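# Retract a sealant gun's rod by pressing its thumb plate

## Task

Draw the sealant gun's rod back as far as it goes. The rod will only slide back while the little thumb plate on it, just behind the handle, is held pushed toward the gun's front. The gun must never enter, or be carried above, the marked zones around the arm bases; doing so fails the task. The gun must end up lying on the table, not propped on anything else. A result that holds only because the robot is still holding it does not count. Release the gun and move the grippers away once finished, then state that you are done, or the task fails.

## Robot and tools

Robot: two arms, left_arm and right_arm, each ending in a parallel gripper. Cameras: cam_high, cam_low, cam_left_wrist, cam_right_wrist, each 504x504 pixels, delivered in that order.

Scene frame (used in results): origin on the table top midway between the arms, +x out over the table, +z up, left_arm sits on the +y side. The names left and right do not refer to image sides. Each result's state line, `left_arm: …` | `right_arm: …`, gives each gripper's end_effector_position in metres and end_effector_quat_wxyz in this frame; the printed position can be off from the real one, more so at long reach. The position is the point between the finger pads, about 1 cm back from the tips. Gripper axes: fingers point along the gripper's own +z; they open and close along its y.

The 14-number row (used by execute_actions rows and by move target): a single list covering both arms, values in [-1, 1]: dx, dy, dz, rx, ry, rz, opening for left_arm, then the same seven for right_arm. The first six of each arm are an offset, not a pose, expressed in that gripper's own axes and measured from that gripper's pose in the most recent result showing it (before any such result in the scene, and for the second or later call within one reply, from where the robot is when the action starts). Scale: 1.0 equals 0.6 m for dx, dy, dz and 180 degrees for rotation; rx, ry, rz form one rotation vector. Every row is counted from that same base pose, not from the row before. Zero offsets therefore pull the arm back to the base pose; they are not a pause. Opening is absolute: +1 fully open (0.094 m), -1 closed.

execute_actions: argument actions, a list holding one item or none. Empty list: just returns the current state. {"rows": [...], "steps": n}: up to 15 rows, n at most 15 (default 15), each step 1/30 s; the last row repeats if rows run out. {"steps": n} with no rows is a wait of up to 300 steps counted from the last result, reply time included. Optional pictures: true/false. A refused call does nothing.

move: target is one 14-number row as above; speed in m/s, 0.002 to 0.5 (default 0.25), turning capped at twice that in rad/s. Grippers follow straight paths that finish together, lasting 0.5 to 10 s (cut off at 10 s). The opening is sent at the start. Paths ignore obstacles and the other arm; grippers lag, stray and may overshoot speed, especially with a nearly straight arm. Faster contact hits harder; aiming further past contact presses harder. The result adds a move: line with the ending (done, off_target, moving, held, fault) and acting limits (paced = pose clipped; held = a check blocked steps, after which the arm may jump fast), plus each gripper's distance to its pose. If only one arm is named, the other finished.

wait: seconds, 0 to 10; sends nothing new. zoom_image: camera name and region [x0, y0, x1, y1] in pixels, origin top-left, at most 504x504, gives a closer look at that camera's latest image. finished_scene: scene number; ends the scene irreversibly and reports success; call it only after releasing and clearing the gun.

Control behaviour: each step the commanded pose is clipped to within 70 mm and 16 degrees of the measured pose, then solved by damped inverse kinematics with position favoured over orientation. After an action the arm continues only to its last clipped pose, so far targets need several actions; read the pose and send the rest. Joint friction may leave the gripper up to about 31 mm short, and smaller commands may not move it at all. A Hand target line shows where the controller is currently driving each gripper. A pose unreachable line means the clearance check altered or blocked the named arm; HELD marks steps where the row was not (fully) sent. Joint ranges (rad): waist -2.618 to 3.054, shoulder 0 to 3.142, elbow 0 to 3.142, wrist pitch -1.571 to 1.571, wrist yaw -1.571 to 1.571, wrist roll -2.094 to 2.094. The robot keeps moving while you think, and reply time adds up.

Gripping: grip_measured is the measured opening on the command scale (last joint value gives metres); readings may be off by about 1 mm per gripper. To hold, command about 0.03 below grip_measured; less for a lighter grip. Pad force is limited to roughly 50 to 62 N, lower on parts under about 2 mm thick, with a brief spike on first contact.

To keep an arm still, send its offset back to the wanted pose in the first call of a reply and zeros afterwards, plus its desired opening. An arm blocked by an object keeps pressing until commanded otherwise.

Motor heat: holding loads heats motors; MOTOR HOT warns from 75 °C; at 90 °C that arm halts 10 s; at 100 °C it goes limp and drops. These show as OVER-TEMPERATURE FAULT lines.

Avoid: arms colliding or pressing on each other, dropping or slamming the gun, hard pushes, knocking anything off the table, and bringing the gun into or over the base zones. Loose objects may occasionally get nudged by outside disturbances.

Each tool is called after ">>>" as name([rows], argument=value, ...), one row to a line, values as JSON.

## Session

>>> execute_actions(actions=[])

Scene clock: 0.00 s of 4150.00 s.
left_arm: end_effector_position=(+0.2118, +0.0826, +0.3788) grip_measured=+1.000 end_effector_quat_wxyz=(+0.245, +0.070, +0.841, -0.478) | right_arm: end_effector_position=(+0.2138, -0.5152, +0.3830) grip_measured=+1.000 end_effector_quat_wxyz=(+0.110, +0.214, +0.764, -0.599)
Joint positions: left_arm=[-0.648  1.274  1.548 -0.818  0.613 -0.679  0.094] | right_arm=[-0.439  1.501  1.724 -1.227  1.26  -0.134  0.094]
Joint velocities: left_arm=[-0.012 -0.022  0.012  0.022 -0.066  0.037  0.   ] | right_arm=[ 0.007  0.032 -0.012 -0.007 -0.022 -0.051  0.   ]
Hand target (left_arm): +0.212, +0.083, +0.379; +0.245, +0.070, +0.841, -0.478
Hand target (right_arm): +0.214, -0.515, +0.383; +0.110, +0.214, +0.764, -0.599

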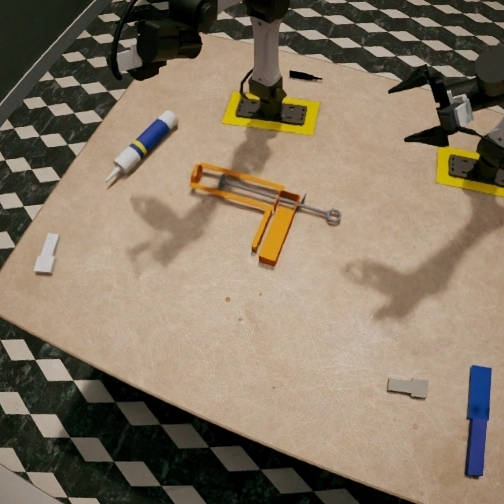

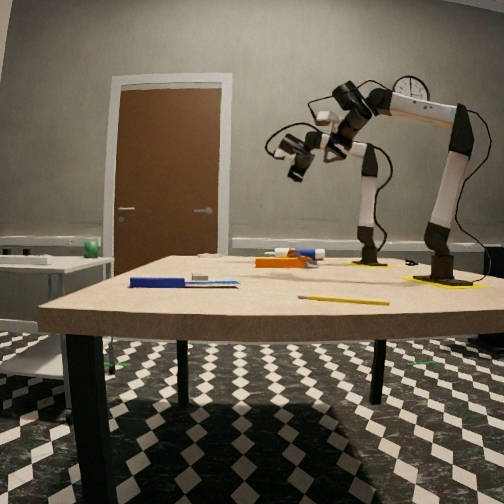

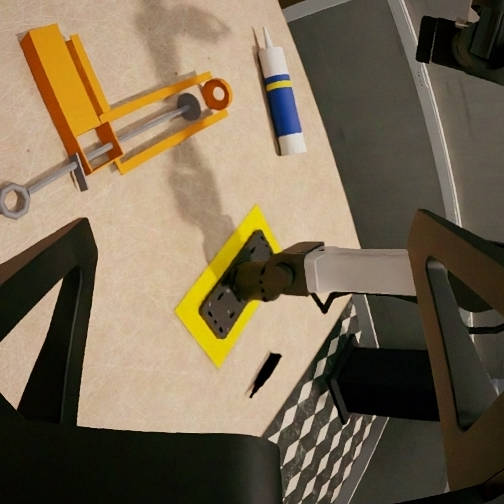

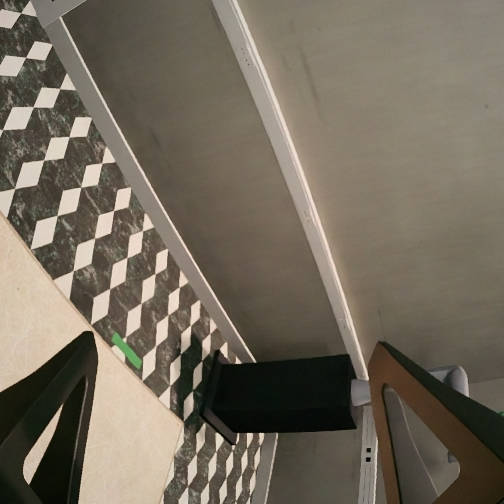

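>>> zoom_image(camera="cam_high", region=[180, 150, 360, 280])

Region (180, 150, 360, 280) of cam_high's 504x504 image, scaled by 2.800, with more detail than that image has.

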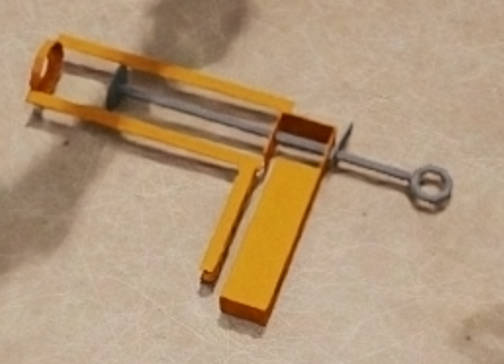

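>>> move(target=[0.2085,0.4253,0.2872,0.0553,0.1305,0.3847,0.3,0.2943,0.6047,-0.5273,-0.4145,0.0761,-0.1481,-0.2], speed=0.2)

Scene clock: 64.63 s of 4150.00 s.
left_arm: end_effector_position=(+0.2498, +0.0588, +0.0552) grip_measured=+0.302 end_effector_quat_wxyz=(+0.303, +0.640, +0.640, -0.299) | right_arm: end_effector_position=(+0.2547, -0.1089, +0.0846) grip_measured=-0.198 end_effector_quat_wxyz=(+0.013, +0.006, +1.000, -0.002)
Joint positions: left_arm=[-0.603  1.812  0.984 -0.255  0.765  0.923  0.061] | right_arm=[ 0.377  1.791  1.388 -1.148  0.018  0.566  0.038]
Joint velocities: left_arm=[-0.002  0.007 -0.012 -0.007 -0.022 -0.007  0.   ] | right_arm=[ 0.012  0.007  0.007  0.022 -0.051 -0.022  0.001]
Hand target (left_arm): +0.246, +0.058, +0.047; +0.297, +0.644, +0.639, -0.298
Hand target (right_arm): +0.250, -0.106, +0.076; +0.003, -0.002, +1.000, -0.003
Off the commanded pose (left_arm): 0.006 m, 1 deg.
Off the commanded pose (right_arm): 0.010 m, 2 deg.
After step 90, 57.53 s passed at rest.
move: done

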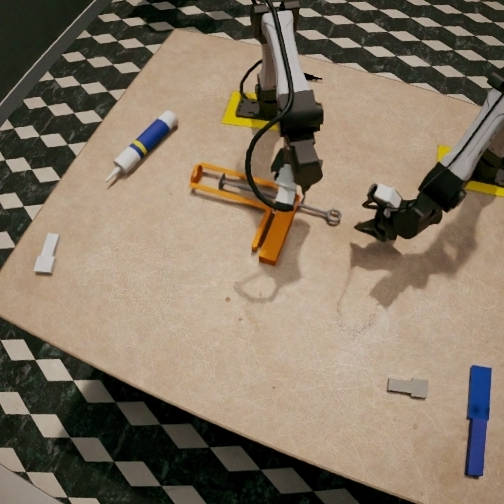

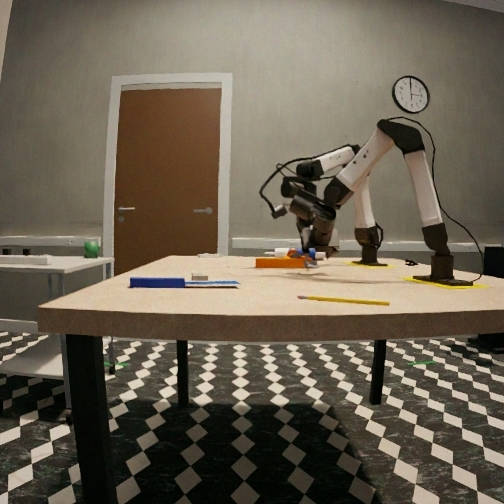

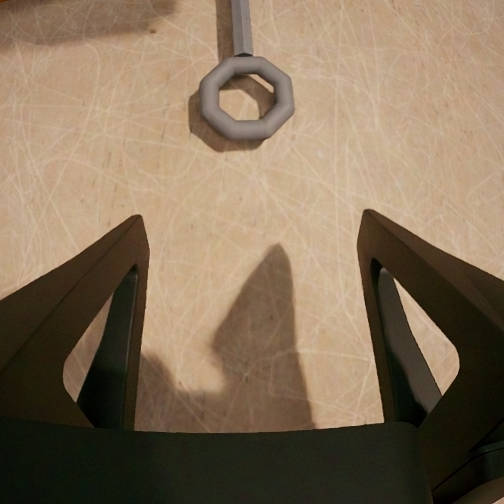

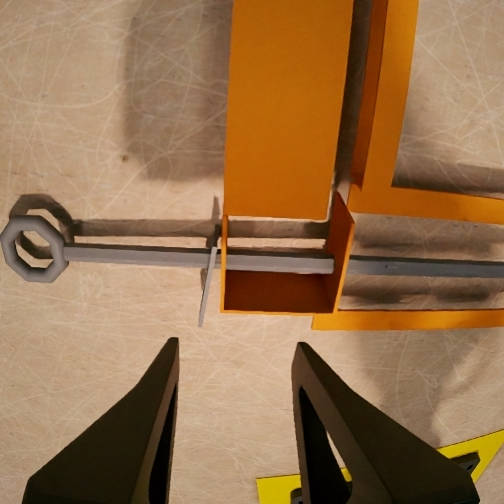

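>>> move(target=[0.021,-0.003,0.069,0,0,0,0.3,0.015,0.0217,0.074,-0.001,0.008,-0.004,-0.2], speed=0.06)

Scene clock: 78.23 s of 4150.00 s.
left_arm: end_effector_position=(+0.2523, +0.0340, +0.0296) grip_measured=+0.302 end_effector_quat_wxyz=(+0.313, +0.640, +0.634, -0.299) | right_arm: end_effector_position=(+0.2524, -0.0980, +0.0491) grip_measured=-0.198 end_effector_quat_wxyz=(+0.012, +0.002, +1.000, +0.002)
Joint positions: left_arm=[-0.664  1.908  0.964 -0.066  0.741  0.848  0.061] | right_arm=[ 0.405  1.835  1.299 -1.014  0.01   0.586  0.038]
Joint velocities: left_arm=[ 0.002  0.002  0.007  0.022 -0.007  0.022 -0.001] | right_arm=[-0.017  0.007 -0.007  0.007  0.022 -0.051 -0.002]
Hand target (left_arm): +0.247, +0.035, +0.020; +0.304, +0.639, +0.640, -0.300
Hand target (right_arm): +0.247, -0.096, +0.040; +0.001, -0.001, +1.000, -0.001
Off the commanded pose (left_arm): 0.011 m, 1 deg.
Off the commanded pose (right_arm): 0.011 m, 1 deg.
After step 90, 9.33 s passed at rest.
move: off_target (left_arm, right_arm)

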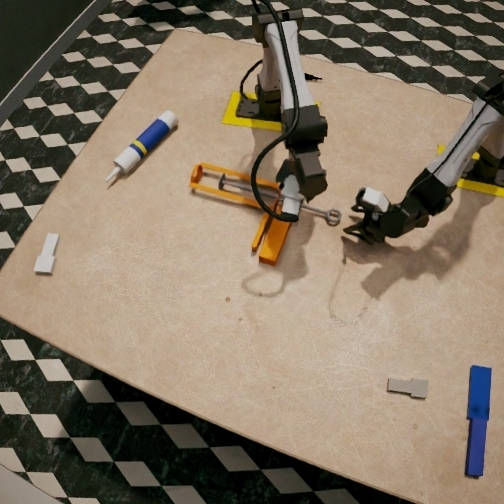

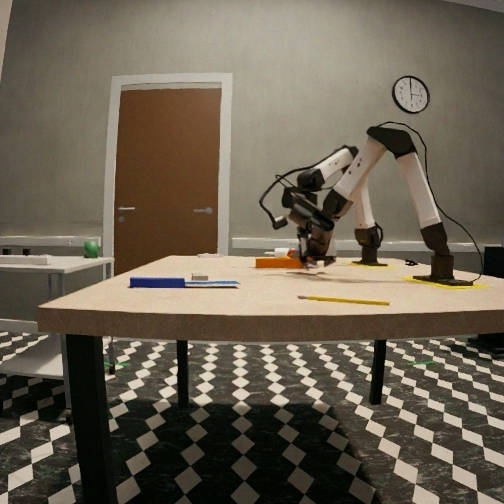

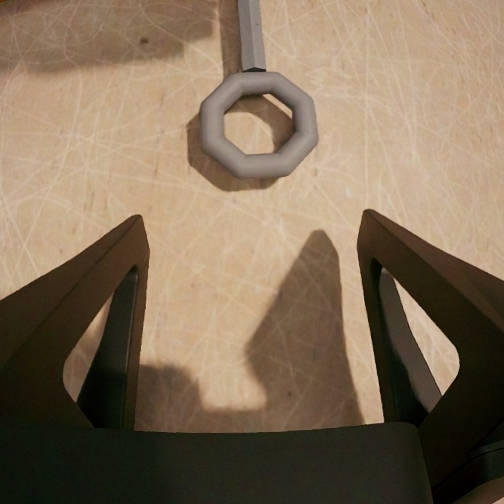

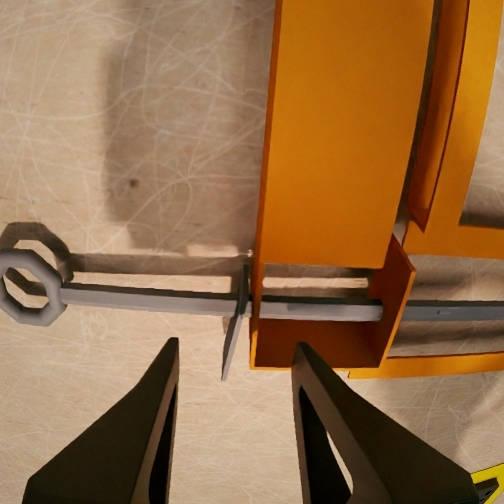

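>>> move(target=[-0.021,-0.008,0.056,0,0,0,0.3,0.007,-0.010,0.043,0,0.006,0,-0.3], speed=0.04)

Scene clock: 92.00 s of 4150.00 s.
left_arm: end_effector_position=(+0.2411, +0.0057, +0.0193) grip_measured=+0.302 end_effector_quat_wxyz=(+0.309, +0.639, +0.635, -0.304) | right_arm: end_effector_position=(+0.2509, -0.0985, +0.0350) grip_measured=-0.298 end_effector_quat_wxyz=(+0.017, -0.002, +1.000, +0.006)
Joint positions: left_arm=[-0.748  1.953  0.964  0.031  0.703  0.754  0.061] | right_arm=[ 0.405  1.835  1.24  -0.942  0.008  0.578  0.033]
Joint velocities: left_arm=[-0.012 -0.002  0.002  0.022 -0.051 -0.022 -0.001] | right_arm=[-0.017  0.002  0.007 -0.007  0.007 -0.022 -0.001]
Hand target (left_arm): +0.247, -0.000, +0.019; +0.314, +0.639, +0.634, -0.300
Hand target (right_arm): +0.248, -0.104, +0.024; +0.002, +0.002, +1.000, +0.001
Off the commanded pose (left_arm): 0.009 m, 1 deg.
Off the commanded pose (right_arm): 0.013 m, 2 deg.
After step 90, 9.57 s passed at rest.
move: off_target (right_arm)

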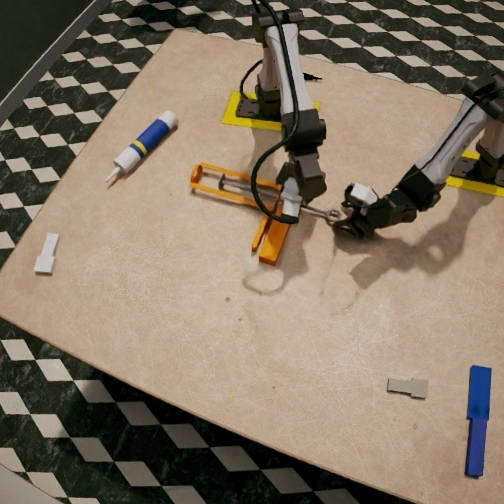

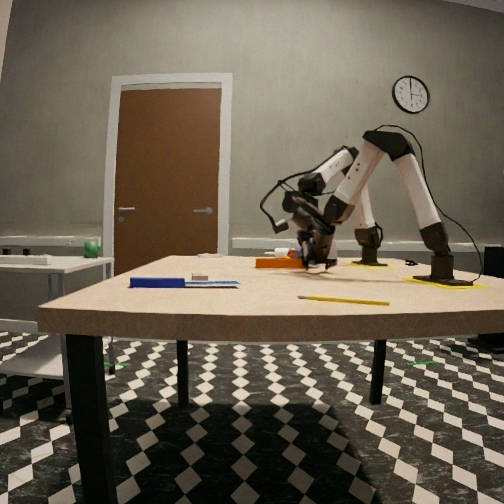

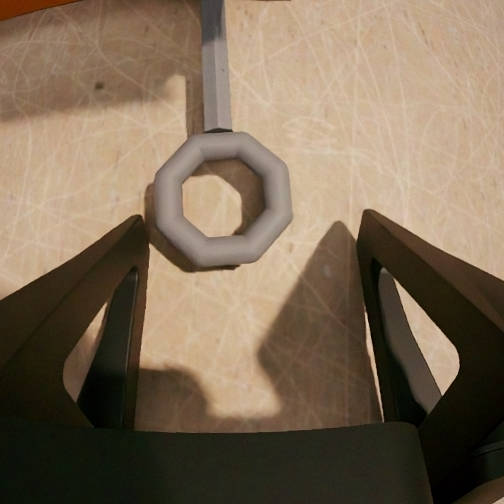

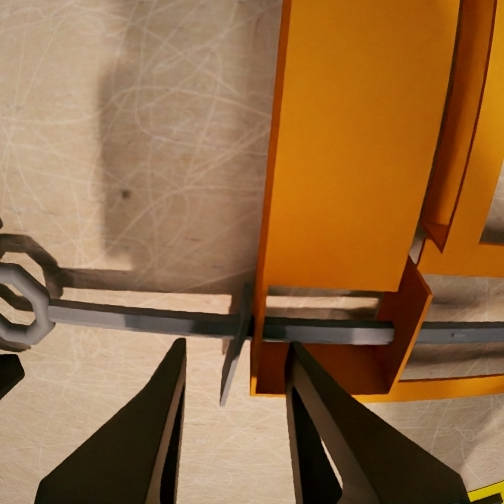

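>>> move(target=[-0.025,0.023,0.016,0,0,0,0.3,-0.008,-0.015,0.028,0.003,0.008,0,-0.3], speed=0.03)

Scene clock: 98.77 s of 4150.00 s.
left_arm: end_effector_position=(+0.2536, -0.0072, +0.0275) grip_measured=+0.302 end_effector_quat_wxyz=(+0.315, +0.639, +0.632, -0.305) | right_arm: end_effector_position=(+0.2551, -0.1024, +0.0286) grip_measured=-0.298 end_effector_quat_wxyz=(+0.012, -0.005, +1.000, +0.006)
Joint positions: left_arm=[-0.757  1.982  1.042  0.003  0.701  0.741  0.061] | right_arm=[ 0.386  1.855  1.24  -0.929  0.003  0.552  0.033]
Joint velocities: left_arm=[-0.002 -0.002 -0.007 -0.037  0.022 -0.022 -0.001] | right_arm=[ 0.017  0.022  0.002 -0.037  0.007 -0.095  0.   ]
Hand target (left_arm): +0.255, -0.011, +0.025; +0.309, +0.639, +0.635, -0.304
Hand target (right_arm): +0.256, -0.107, +0.019; +0.004, -0.002, +1.000, +0.001
Off the commanded pose (left_arm): 0.005 m, 1 deg.
Off the commanded pose (right_arm): 0.012 m, 1 deg.
After step 90, 2.77 s passed at rest.
move: off_target (right_arm)

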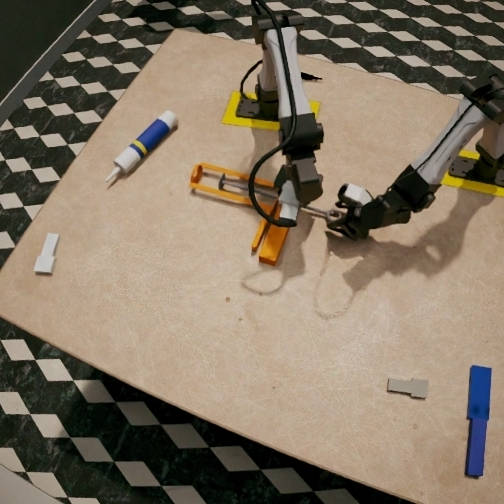

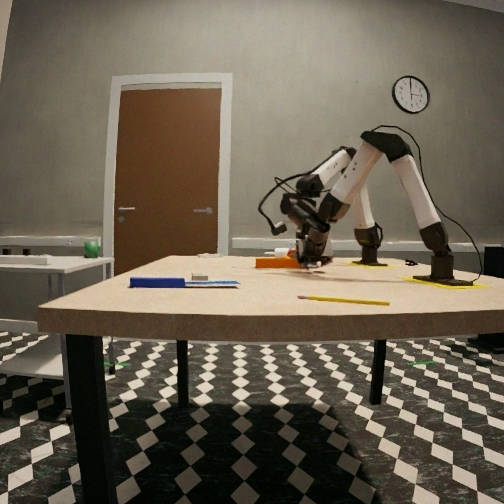

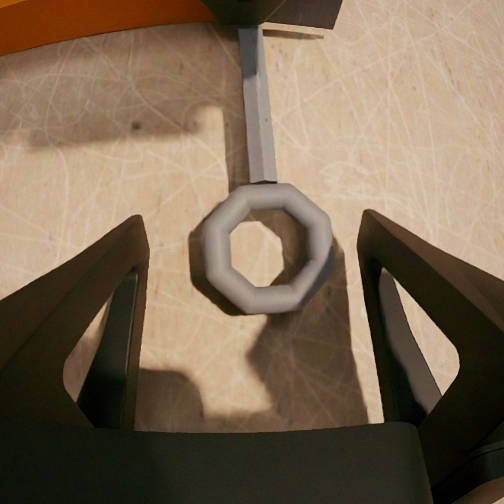

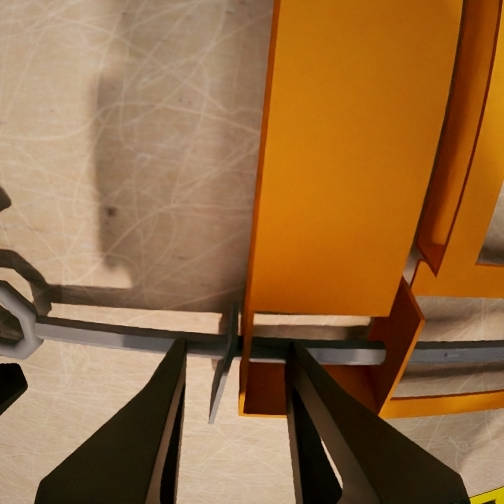

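>>> move(target=[0.017,-0.010,0.014,0,0,0,0.2,0.010,-0.003,0.017,0,0,0,-0.55], speed=0.03)

Scene clock: 104.87 s of 4150.00 s.
left_arm: end_effector_position=(+0.2536, -0.0072, +0.0259) grip_measured=+0.202 end_effector_quat_wxyz=(+0.324, +0.639, +0.628, -0.304) | right_arm: end_effector_position=(+0.2550, -0.1032, +0.0279) grip_measured=-0.548 end_effector_quat_wxyz=(+0.016, -0.005, +1.000, +0.006)
Joint positions: left_arm=[-0.757  1.982  1.018  0.05   0.701  0.737  0.056] | right_arm=[ 0.386  1.848  1.227 -0.916  0.007  0.553  0.021]
Joint velocities: left_arm=[ 0.002 -0.002 -0.007  0.11  -0.007  0.051  0.   ] | right_arm=[ 0.022  0.002 -0.007 -0.007 -0.095  0.007  0.001]
Hand target (left_arm): +0.247, -0.007, +0.015; +0.315, +0.639, +0.632, -0.305
Hand target (right_arm): +0.249, -0.104, +0.019; +0.011, -0.005, +1.000, +0.005
Off the commanded pose (left_arm): 0.013 m, 1 deg.
Off the commanded pose (right_arm): 0.011 m, 0 deg.
After step 90, 2.40 s passed at rest.
move: off_target (left_arm, right_arm)

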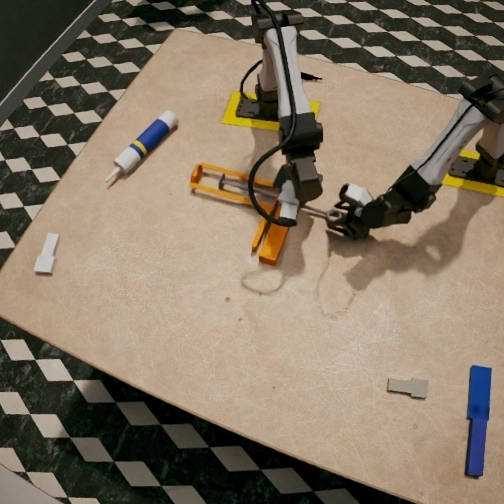

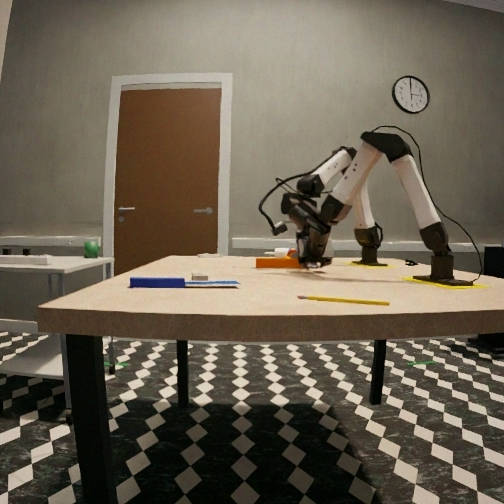

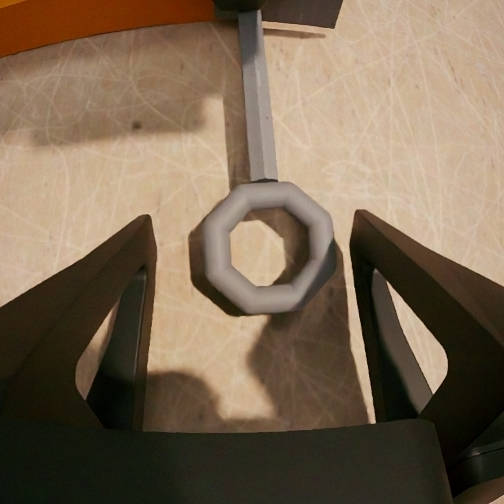

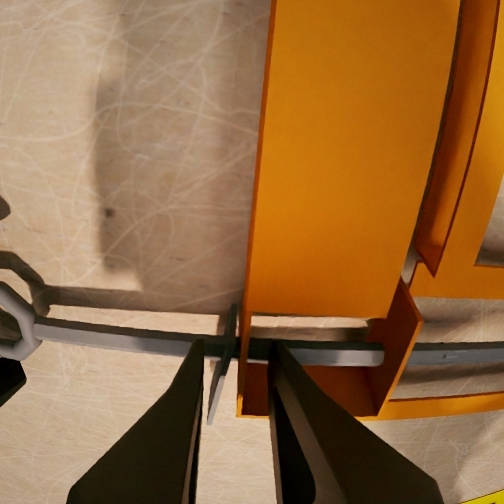

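>>> move(target=[0.0115,-0.008,0.0097,0.0066,0.0092,-0.0071,0.2,0,0,-0.003,0,0,0,-0.92], speed=0.03)

Scene clock: 118.70 s of 4150.00 s.
left_arm: end_effector_position=(+0.2507, -0.0049, +0.0229) grip_measured=+0.202 end_effector_quat_wxyz=(+0.314, +0.638, +0.634, -0.305) | right_arm: end_effector_position=(+0.2551, -0.1035, +0.0279) grip_measured=-0.904 end_effector_quat_wxyz=(+0.016, -0.007, +1.000, +0.005)
Joint positions: left_arm=[-0.757  1.982  1.018  0.027  0.699  0.737  0.056] | right_arm=[ 0.386  1.848  1.227 -0.916  0.008  0.548  0.004]
Joint velocities: left_arm=[-0.002  0.002 -0.002 -0.007 -0.066 -0.066  0.   ] | right_arm=[-0.002  0.002 -0.002 -0.022 -0.051  0.051  0.   ]
Hand target (left_arm): +0.249, -0.008, +0.017; +0.305, +0.640, +0.637, -0.304
Hand target (right_arm): +0.255, -0.103, +0.030; +0.016, -0.005, +1.000, +0.006
Off the commanded pose (left_arm): 0.007 m, 1 deg.
Off the commanded pose (right_arm): 0.002 m, 0 deg.
After step 90, 9.80 s passed at rest.
move: done

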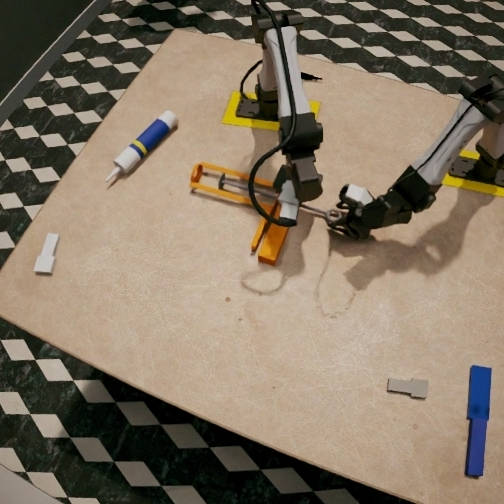

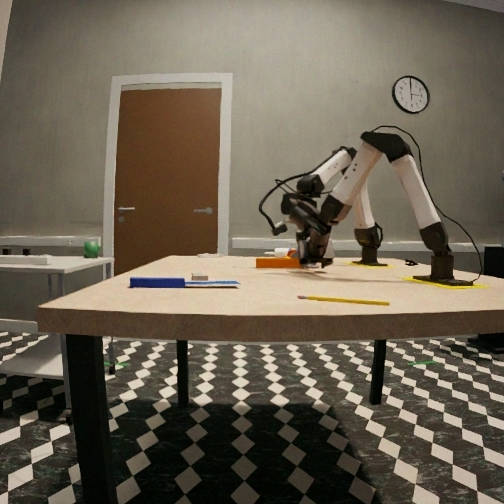

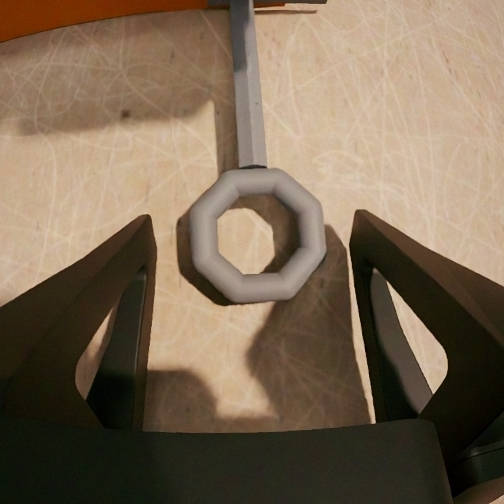

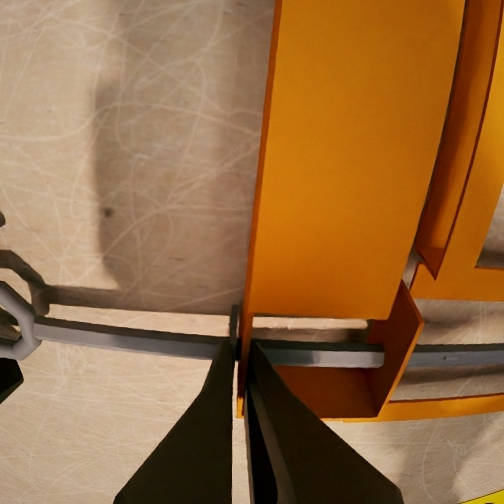

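Plate pressed. Now gripping the ring.

>>> move(target=[0,0,0,0,0,0,-0.29,0,0,0,0,0,0,-0.95], speed=0.03)

Scene clock: 123.57 s of 4150.00 s.
left_arm: end_effector_position=(+0.2503, -0.0048, +0.0227) grip_measured=-0.251 end_effector_quat_wxyz=(+0.313, +0.637, +0.634, -0.306) | right_arm: end_effector_position=(+0.2551, -0.1035, +0.0279) grip_measured=-0.916 end_effector_quat_wxyz=(+0.017, -0.008, +1.000, +0.005)
Joint positions: left_arm=[-0.757  1.982  1.018  0.025  0.7    0.736  0.035] | right_arm=[ 0.386  1.848  1.227 -0.916  0.008  0.547  0.004]
Joint velocities: left_arm=[-0.012  0.012 -0.007  0.037  0.037 -0.066 -0.001] | right_arm=[ 0.002  0.002 -0.007  0.051 -0.051 -0.066 -0.001]
Hand target (left_arm): +0.251, -0.005, +0.023; +0.314, +0.638, +0.634, -0.305
Hand target (right_arm): +0.255, -0.104, +0.028; +0.016, -0.007, +1.000, +0.005
Off the commanded pose (left_arm): 0.001 m, 0 deg.
Off the commanded pose (right_arm): 0.000 m, 0 deg.
After step 90, 1.17 s passed at rest.
move: done

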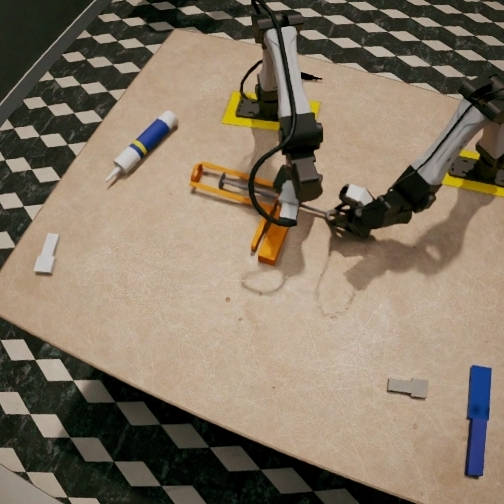

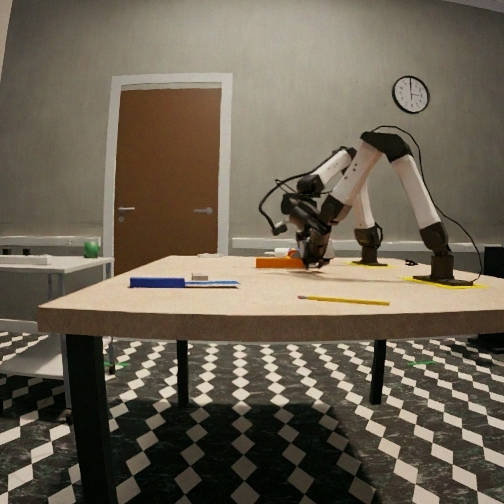

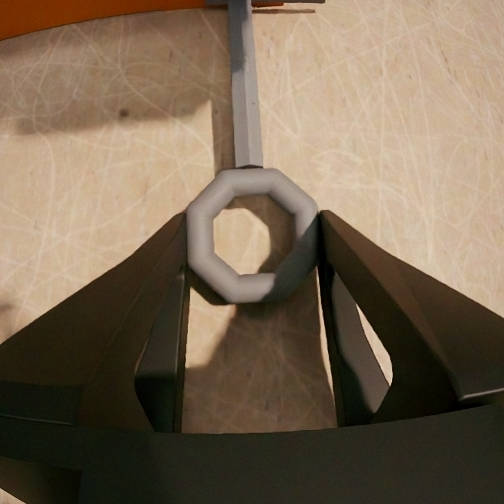

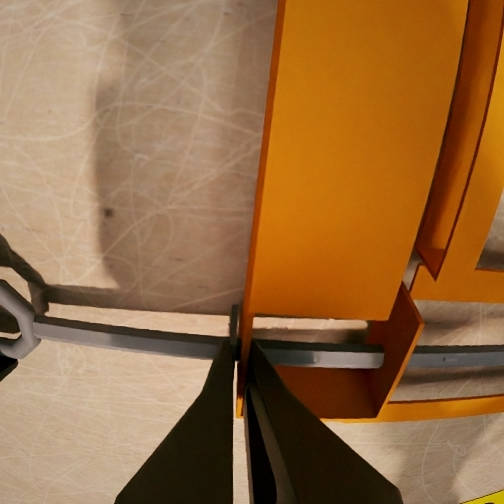

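>>> move(target=[0.043,-0.001,-0.055,0,0.025,0,-0.29,0,-0.068,0.035,0.052,0.012,0.006,-0.95], speed=0.05)

Scene clock: 130.07 s of 4150.00 s.
left_arm: end_effector_position=(+0.2511, +0.0201, +0.0216) grip_measured=-0.251 end_effector_quat_wxyz=(+0.295, +0.650, +0.637, -0.291) | right_arm: end_effector_position=(+0.2557, -0.1033, +0.0273) grip_measured=-0.916 end_effector_quat_wxyz=(+0.017, -0.010, +1.000, +0.005)
Joint positions: left_arm=[-0.707  1.95   1.018 -0.1    0.7    0.838  0.035] | right_arm=[ 0.386  1.85   1.227 -0.913  0.009  0.542  0.004]
Joint velocities: left_arm=[-0.022 -0.002 -0.012 -0.022 -0.022  0.037  0.001] | right_arm=[-0.012 -0.027 -0.002  0.051  0.066 -0.022 -0.   ]
Hand target (left_arm): +0.250, +0.037, +0.022; +0.287, +0.650, +0.646, -0.280
Hand target (right_arm): +0.254, -0.142, +0.010; -0.003, -0.001, +0.997, -0.073
Off the commanded pose (left_arm): 0.017 m, 2 deg.
Off the commanded pose (right_arm): 0.046 m, 10 deg.
After step 90, 1.50 s passed at rest.
move: off_target (left_arm, right_arm)

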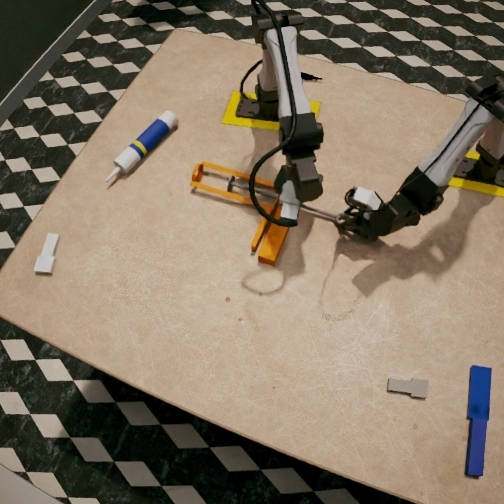

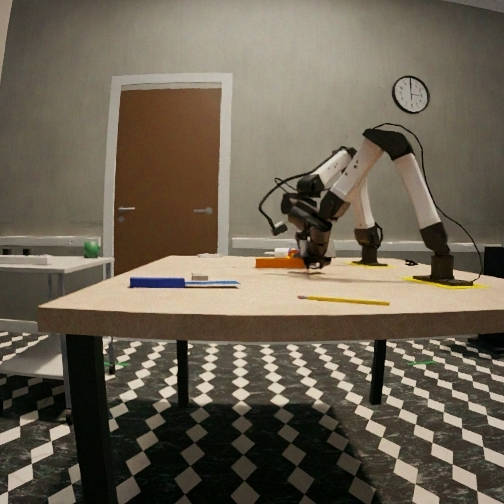

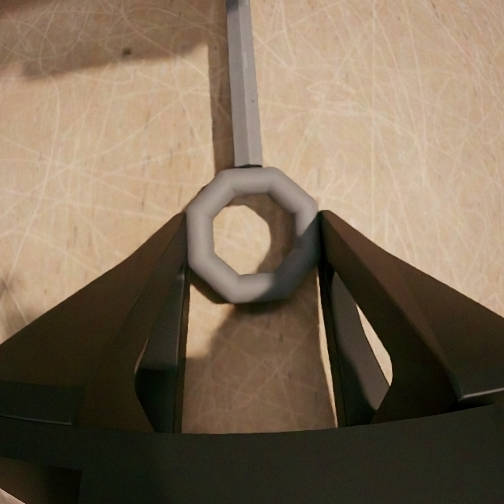

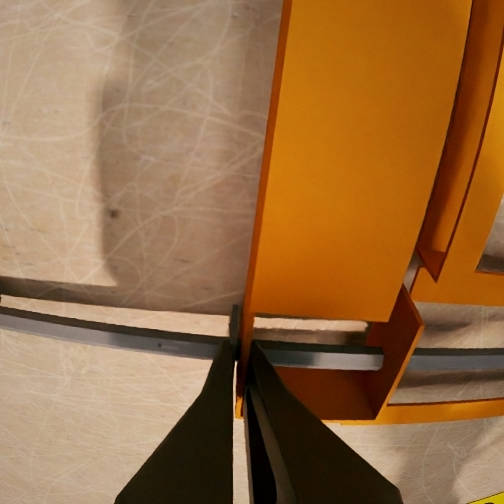

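>>> execute_actions([
  {"rows":[[0.022,-0.001,-0.025,0,0.012,0,-0.29,0,-0.068,0.035,0.052,0.012,0.006,-0.95],[0.026,-0.001,-0.030,0,0.012,0,-0.29,0,-0.068,0.035,0.052,0.012,0.006,-0.95],[0.031,-0.002,-0.035,0,0.012,0,-0.29,0,-0.068,0.035,0.052,0.012,0.006,-0.95],[0.035,-0.002,-0.041,0,0.012,0,-0.29,0,-0.068,0.035,0.052,0.012,0.006,-0.95],[0.040,-0.002,-0.046,0,0.012,0,-0.29,0,-0.068,0.035,0.052,0.012,0.006,-0.95],[0.045,-0.002,-0.052,0,0.012,0,-0.29,0,-0.068,0.035,0.052,0.012,0.006,-0.95],[0.050,-0.003,-0.057,0,0.012,0,-0.29,0,-0.068,0.035,0.052,0.012,0.006,-0.95],[0.054,-0.003,-0.062,0,0.012,0,-0.29,0,-0.068,0.035,0.052,0.012,0.006,-0.95],[0.059,-0.003,-0.068,0,0.012,0,-0.29,0,-0.068,0.035,0.052,0.012,0.006,-0.95],[0.064,-0.003,-0.073,0,0.012,0,-0.29,0,-0.068,0.035,0.052,0.012,0.006,-0.95],[0.068,-0.004,-0.078,0,0.012,0,-0.29,0,-0.068,0.035,0.052,0.012,0.006,-0.95],[0.073,-0.004,-0.084,0,0.012,0,-0.29,0,-0.068,0.035,0.052,0.012,0.006,-0.95],[0.078,-0.004,-0.089,0,0.012,0,-0.29,0,-0.068,0.035,0.052,0.012,0.006,-0.95],[0.082,-0.005,-0.095,0,0.012,0,-0.29,0,-0.068,0.035,0.052,0.012,0.006,-0.95],[0.087,-0.005,-0.100,0,0.012,0,-0.29,0,-0.068,0.035,0.052,0.012,0.006,-0.95]],"steps":15},
], pictures=false)

>>> execute_actions([
  {"rows":[[0.033,-0.002,-0.038,0,0.012,0,-0.29,0,-0.068,0.035,0.052,0.012,0.006,-0.95],[0.037,-0.002,-0.043,0,0.012,0,-0.29,0,-0.068,0.035,0.052,0.012,0.006,-0.95],[0.042,-0.002,-0.048,0,0.012,0,-0.29,0,-0.068,0.035,0.052,0.012,0.006,-0.95],[0.046,-0.002,-0.053,0,0.012,0,-0.29,0,-0.068,0.035,0.052,0.012,0.006,-0.95],[0.050,-0.003,-0.058,0,0.012,0,-0.29,0,-0.068,0.035,0.052,0.012,0.006,-0.95],[0.055,-0.003,-0.063,0,0.012,0,-0.29,0,-0.068,0.035,0.052,0.012,0.006,-0.95],[0.059,-0.003,-0.068,0,0.012,0,-0.29,0,-0.068,0.035,0.052,0.012,0.006,-0.95],[0.063,-0.003,-0.073,0,0.012,0,-0.29,0,-0.068,0.035,0.052,0.012,0.006,-0.95],[0.067,-0.004,-0.077,0,0.012,0,-0.29,0,-0.068,0.035,0.052,0.012,0.006,-0.95],[0.071,-0.004,-0.082,0,0.012,0,-0.29,0,-0.068,0.035,0.052,0.012,0.006,-0.95],[0.075,-0.004,-0.086,0,0.012,0,-0.29,0,-0.068,0.035,0.052,0.012,0.006,-0.95],[0.078,-0.004,-0.090,0,0.012,0,-0.29,0,-0.068,0.035,0.052,0.012,0.006,-0.95],[0.081,-0.004,-0.093,0,0.012,0,-0.29,0,-0.068,0.035,0.052,0.012,0.006,-0.95],[0.084,-0.005,-0.097,0,0.012,0,-0.29,0,-0.068,0.035,0.052,0.012,0.006,-0.95],[0.087,-0.005,-0.100,0,0.012,0,-0.29,0,-0.068,0.035,0.052,0.012,0.006,-0.95]],"steps":15},
], pictures=false)

>>> wait(seconds=0.4)

Scene clock: 163.87 s of 4150.00 s.
left_arm: end_effector_position=(+0.2528, +0.0701, +0.0172) grip_measured=-0.251 end_effector_quat_wxyz=(+0.293, +0.653, +0.636, -0.289) | right_arm: end_effector_position=(+0.2562, -0.1029, +0.0270) grip_measured=-0.916 end_effector_quat_wxyz=(+0.018, -0.011, +1.000, +0.006)
Joint positions: left_arm=[-0.576  1.906  0.955 -0.192  0.756  1.003  0.035] | right_arm=[ 0.386  1.851  1.227 -0.91   0.009  0.54   0.004]
Joint velocities: left_arm=[ 0.3   -0.071 -0.129 -0.271  0.154  0.344 -0.001] | right_arm=[-0.007  0.007  0.002  0.095 -0.022 -0.051 -0.001]
Hand target (left_arm): +0.249, +0.097, +0.019; +0.284, +0.654, +0.644, -0.278
Hand target (right_arm): +0.255, -0.142, +0.009; -0.002, -0.003, +0.997, -0.073
Off the commanded pose (left_arm): 0.030 m, 2 deg.
Off the commanded pose (right_arm): 0.046 m, 10 deg.
Steps of this call (steps 1 to 90: nothing new was sent; then 30.30 s passed at rest; steps 91 to 105: all 15 steps of this action). Readings (end_effector_position):
91: left_arm (+0.2511, +0.0208, +0.0212) | right_arm (+0.2557, -0.1033, +0.0273)
92: left_arm (+0.2515, +0.0218, +0.0210) | right_arm (+0.2557, -0.1033, +0.0273)
94: left_arm (+0.2524, +0.0255, +0.0209) | right_arm (+0.2556, -0.1033, +0.0269)
98: left_arm (+0.2523, +0.0415, +0.0199) | right_arm (+0.2556, -0.1033, +0.0269)
105: the state above

Scene clock: 164.37 s of 4150.00 s.
left_arm: end_effector_position=(+0.2620, +0.1153, +0.0212) grip_measured=-0.251 end_effector_quat_wxyz=(+0.309, +0.655, +0.626, -0.290) | right_arm: end_effector_position=(+0.2667, -0.0859, +0.0302) grip_measured=-0.916 end_effector_quat_wxyz=(+0.032, -0.013, +0.998, +0.044)
Joint positions: left_arm=[-0.429  1.889  0.947 -0.306  0.828  1.199  0.035] | right_arm=[ 0.386  1.856  1.242 -0.856 -0.042  0.538  0.004]
Joint velocities: left_arm=[ 0.232 -0.022 -0.017 -0.286  0.095  0.344 -0.001] | right_arm=[ 0.007 -0.022 -0.002  0.037 -0.183 -0.125 -0.001]
Hand target (left_arm): +0.251, +0.146, +0.015; +0.283, +0.656, +0.643, -0.276
Hand target (right_arm): +0.256, -0.139, +0.011; -0.001, -0.007, +0.998, -0.068
Off the commanded pose (left_arm): 0.036 m, 4 deg.
Off the commanded pose (right_arm): 0.063 m, 14 deg.
Steps of this call (steps 1 to 15: all 15 steps of this action). Readings (end_effector_position):
1: left_arm (+0.2534, +0.0738, +0.0170) | right_arm (+0.2571, -0.1021, +0.0273)
2: left_arm (+0.2545, +0.0767, +0.0171) | right_arm (+0.2581, -0.1011, +0.0273)
4: left_arm (+0.2565, +0.0824, +0.0171) | right_arm (+0.2601, -0.0986, +0.0277)
8: left_arm (+0.2601, +0.0937, +0.0181) | right_arm (+0.2634, -0.0933, +0.0284)
15: the state above

Scene clock: 164.77 s of 4150.00 s.
left_arm: end_effector_position=(+0.2603, +0.1212, +0.0211) grip_measured=-0.251 end_effector_quat_wxyz=(+0.309, +0.658, +0.621, -0.291) | right_arm: end_effector_position=(+0.2665, -0.0831, +0.0305) grip_measured=-0.916 end_effector_quat_wxyz=(+0.031, -0.015, +0.998, +0.052)
Joint positions: left_arm=[-0.41   1.888  0.947 -0.333  0.839  1.24   0.035] | right_arm=[ 0.386  1.856  1.242 -0.851 -0.056  0.535  0.004]
Joint velocities: left_arm=[-0.002 -0.002 -0.002 -0.007 -0.022 -0.022 -0.   ] | right_arm=[-0.017  0.007 -0.002  0.007  0.037  0.022  0.   ]
Hand target (left_arm): +0.251, +0.146, +0.015; +0.283, +0.656, +0.643, -0.276
Hand target (right_arm): +0.256, -0.139, +0.011; -0.001, -0.007, +0.998, -0.069
Off the commanded pose (left_arm): 0.030 m, 4 deg.
Off the commanded pose (right_arm): 0.066 m, 15 deg.
Steps of this call (steps 1 to 12: nothing new was sent). Readings (end_effector_position):
1: left_arm (+0.2620, +0.1177, +0.0213) | right_arm (+0.2669, -0.0851, +0.0303)
2: left_arm (+0.2618, +0.1193, +0.0213) | right_arm (+0.2669, -0.0845, +0.0304)
4: left_arm (+0.2612, +0.1207, +0.0212) | right_arm (+0.2668, -0.0836, +0.0305)
8: left_arm (+0.2604, +0.1210, +0.0211) | right_arm (+0.2666, -0.0832, +0.0305)
12: the state above

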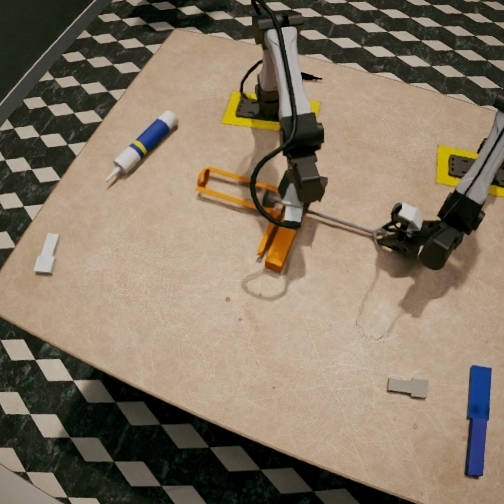

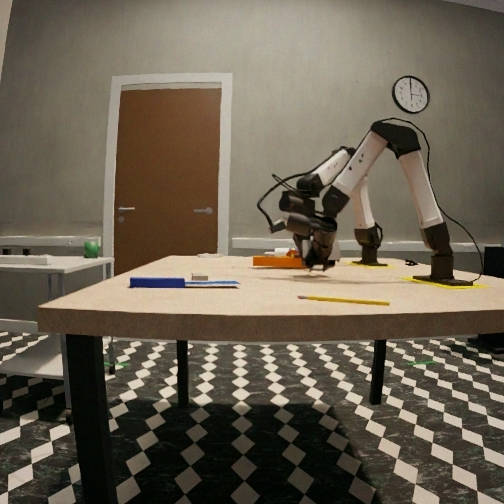

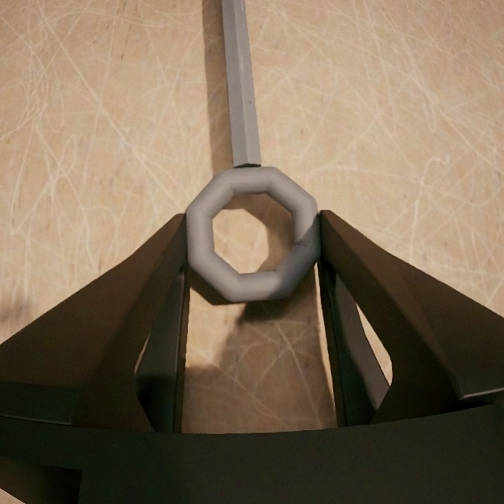

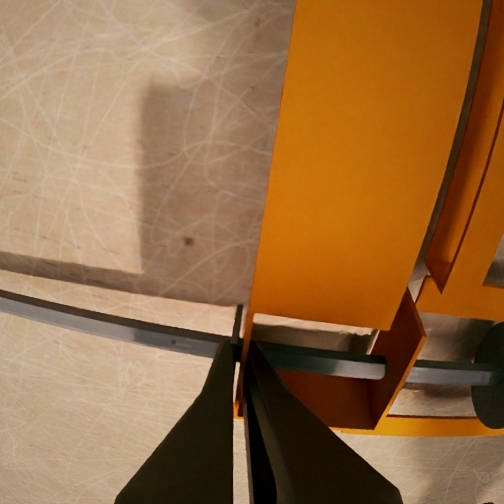

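>>> move(target=[0,0,0,0,0,0,-0.29,0,0,0.01,0.036,0.012,0,-0.95], speed=0.04)

Scene clock: 172.13 s of 4150.00 s.
left_arm: end_effector_position=(+0.2594, +0.1211, +0.0204) grip_measured=-0.251 end_effector_quat_wxyz=(+0.304, +0.653, +0.628, -0.294) | right_arm: end_effector_position=(+0.2669, -0.0793, +0.0310) grip_measured=-0.916 end_effector_quat_wxyz=(+0.018, -0.013, +1.000, +0.016)
Joint positions: left_arm=[-0.412  1.888  0.947 -0.337  0.836  1.222  0.035] | right_arm=[ 0.418  1.914  1.328 -0.937 -0.006  0.569  0.004]
Joint velocities: left_arm=[-0.007 -0.012  0.002 -0.007  0.022 -0.022 -0.001] | right_arm=[ 0.007 -0.012  0.002 -0.037 -0.022  0.066 -0.   ]
Hand target (left_arm): +0.260, +0.121, +0.021; +0.309, +0.658, +0.622, -0.291
Hand target (right_arm): +0.267, -0.082, +0.025; +0.014, -0.015, +1.000, -0.005
Off the commanded pose (left_arm): 0.001 m, 1 deg.
Off the commanded pose (right_arm): 0.007 m, 2 deg.
After step 90, 2.63 s passed at rest.
move: done

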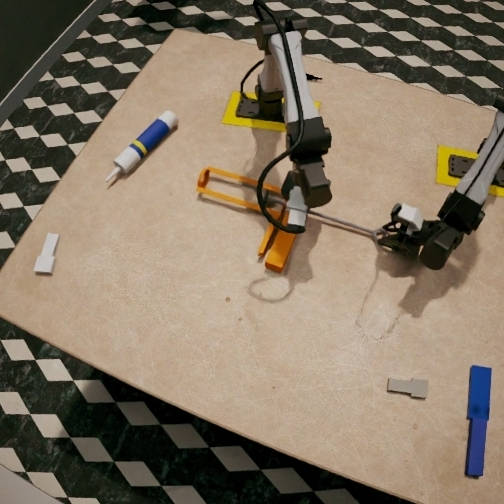

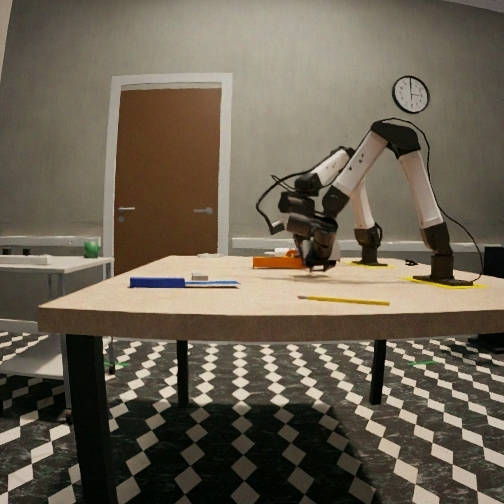

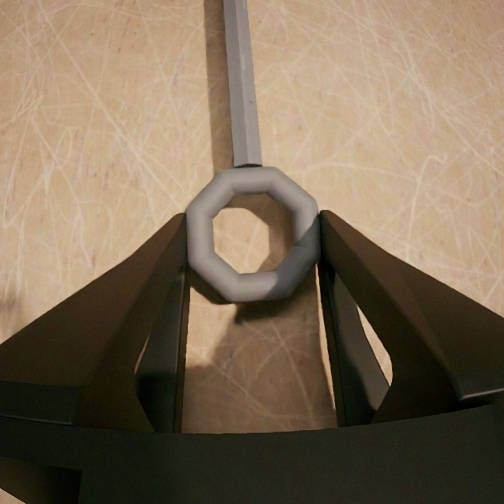

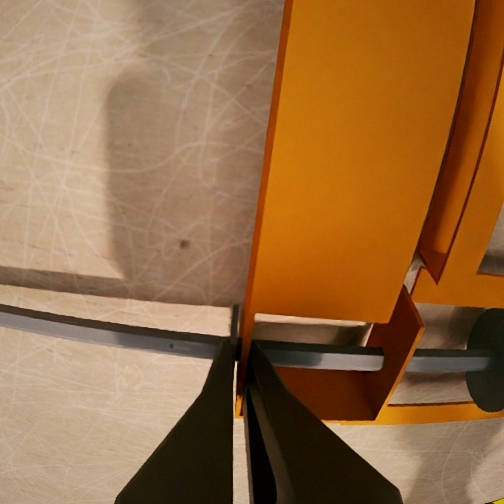

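>>> move(target=[0.044,-0.004,-0.061,0,0.02,0,-0.29,0.015,-0.09,0.04,0.082,0.022,0.006,-0.95], speed=0.04)

Scene clock: 184.40 s of 4150.00 s.
left_arm: end_effector_position=(+0.2525, +0.1521, +0.0158) grip_measured=-0.251 end_effector_quat_wxyz=(+0.288, +0.652, +0.635, -0.298) | right_arm: end_effector_position=(+0.2637, -0.0882, +0.0302) grip_measured=-0.916 end_effector_quat_wxyz=(+0.010, -0.015, +1.000, -0.014)
Joint positions: left_arm=[-0.324  1.888  0.947 -0.47   0.843  1.355  0.035] | right_arm=[ 0.422  1.929  1.346 -0.987  0.034  0.57   0.004]
Joint velocities: left_arm=[-0.002  0.007 -0.012 -0.051 -0.022 -0.022  0.   ] | right_arm=[ 0.002 -0.007  0.002  0.007  0.022 -0.037 -0.001]
Hand target (left_arm): +0.258, +0.166, +0.022; +0.284, +0.662, +0.638, -0.272
Hand target (right_arm): +0.258, -0.130, +0.010; -0.015, -0.007, +0.994, -0.108
Off the commanded pose (left_arm): 0.017 m, 3 deg.
Off the commanded pose (right_arm): 0.051 m, 12 deg.
After step 90, 5.70 s passed at rest.
move: off_target (left_arm, right_arm)

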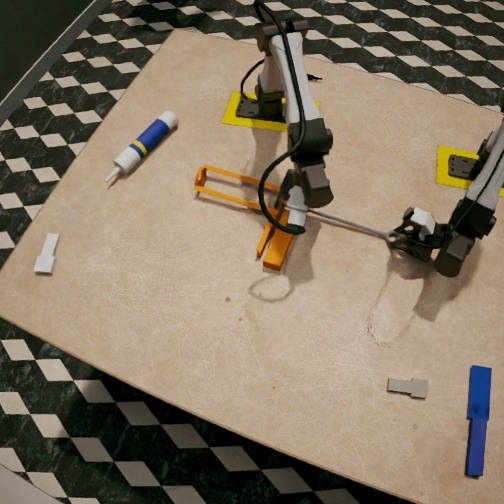

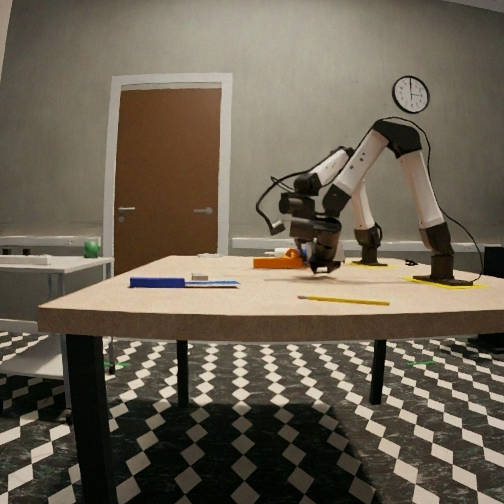

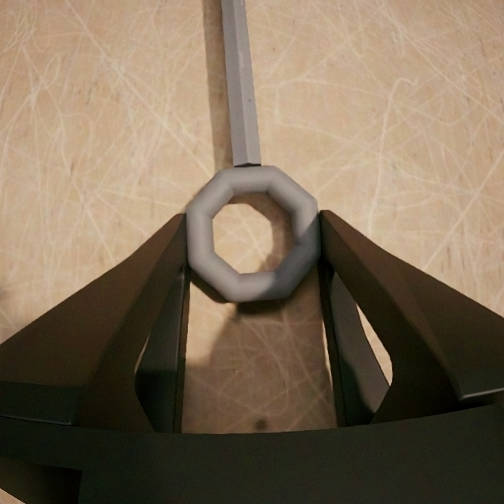

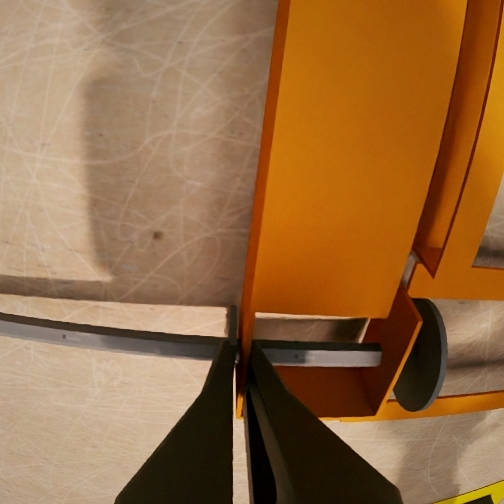

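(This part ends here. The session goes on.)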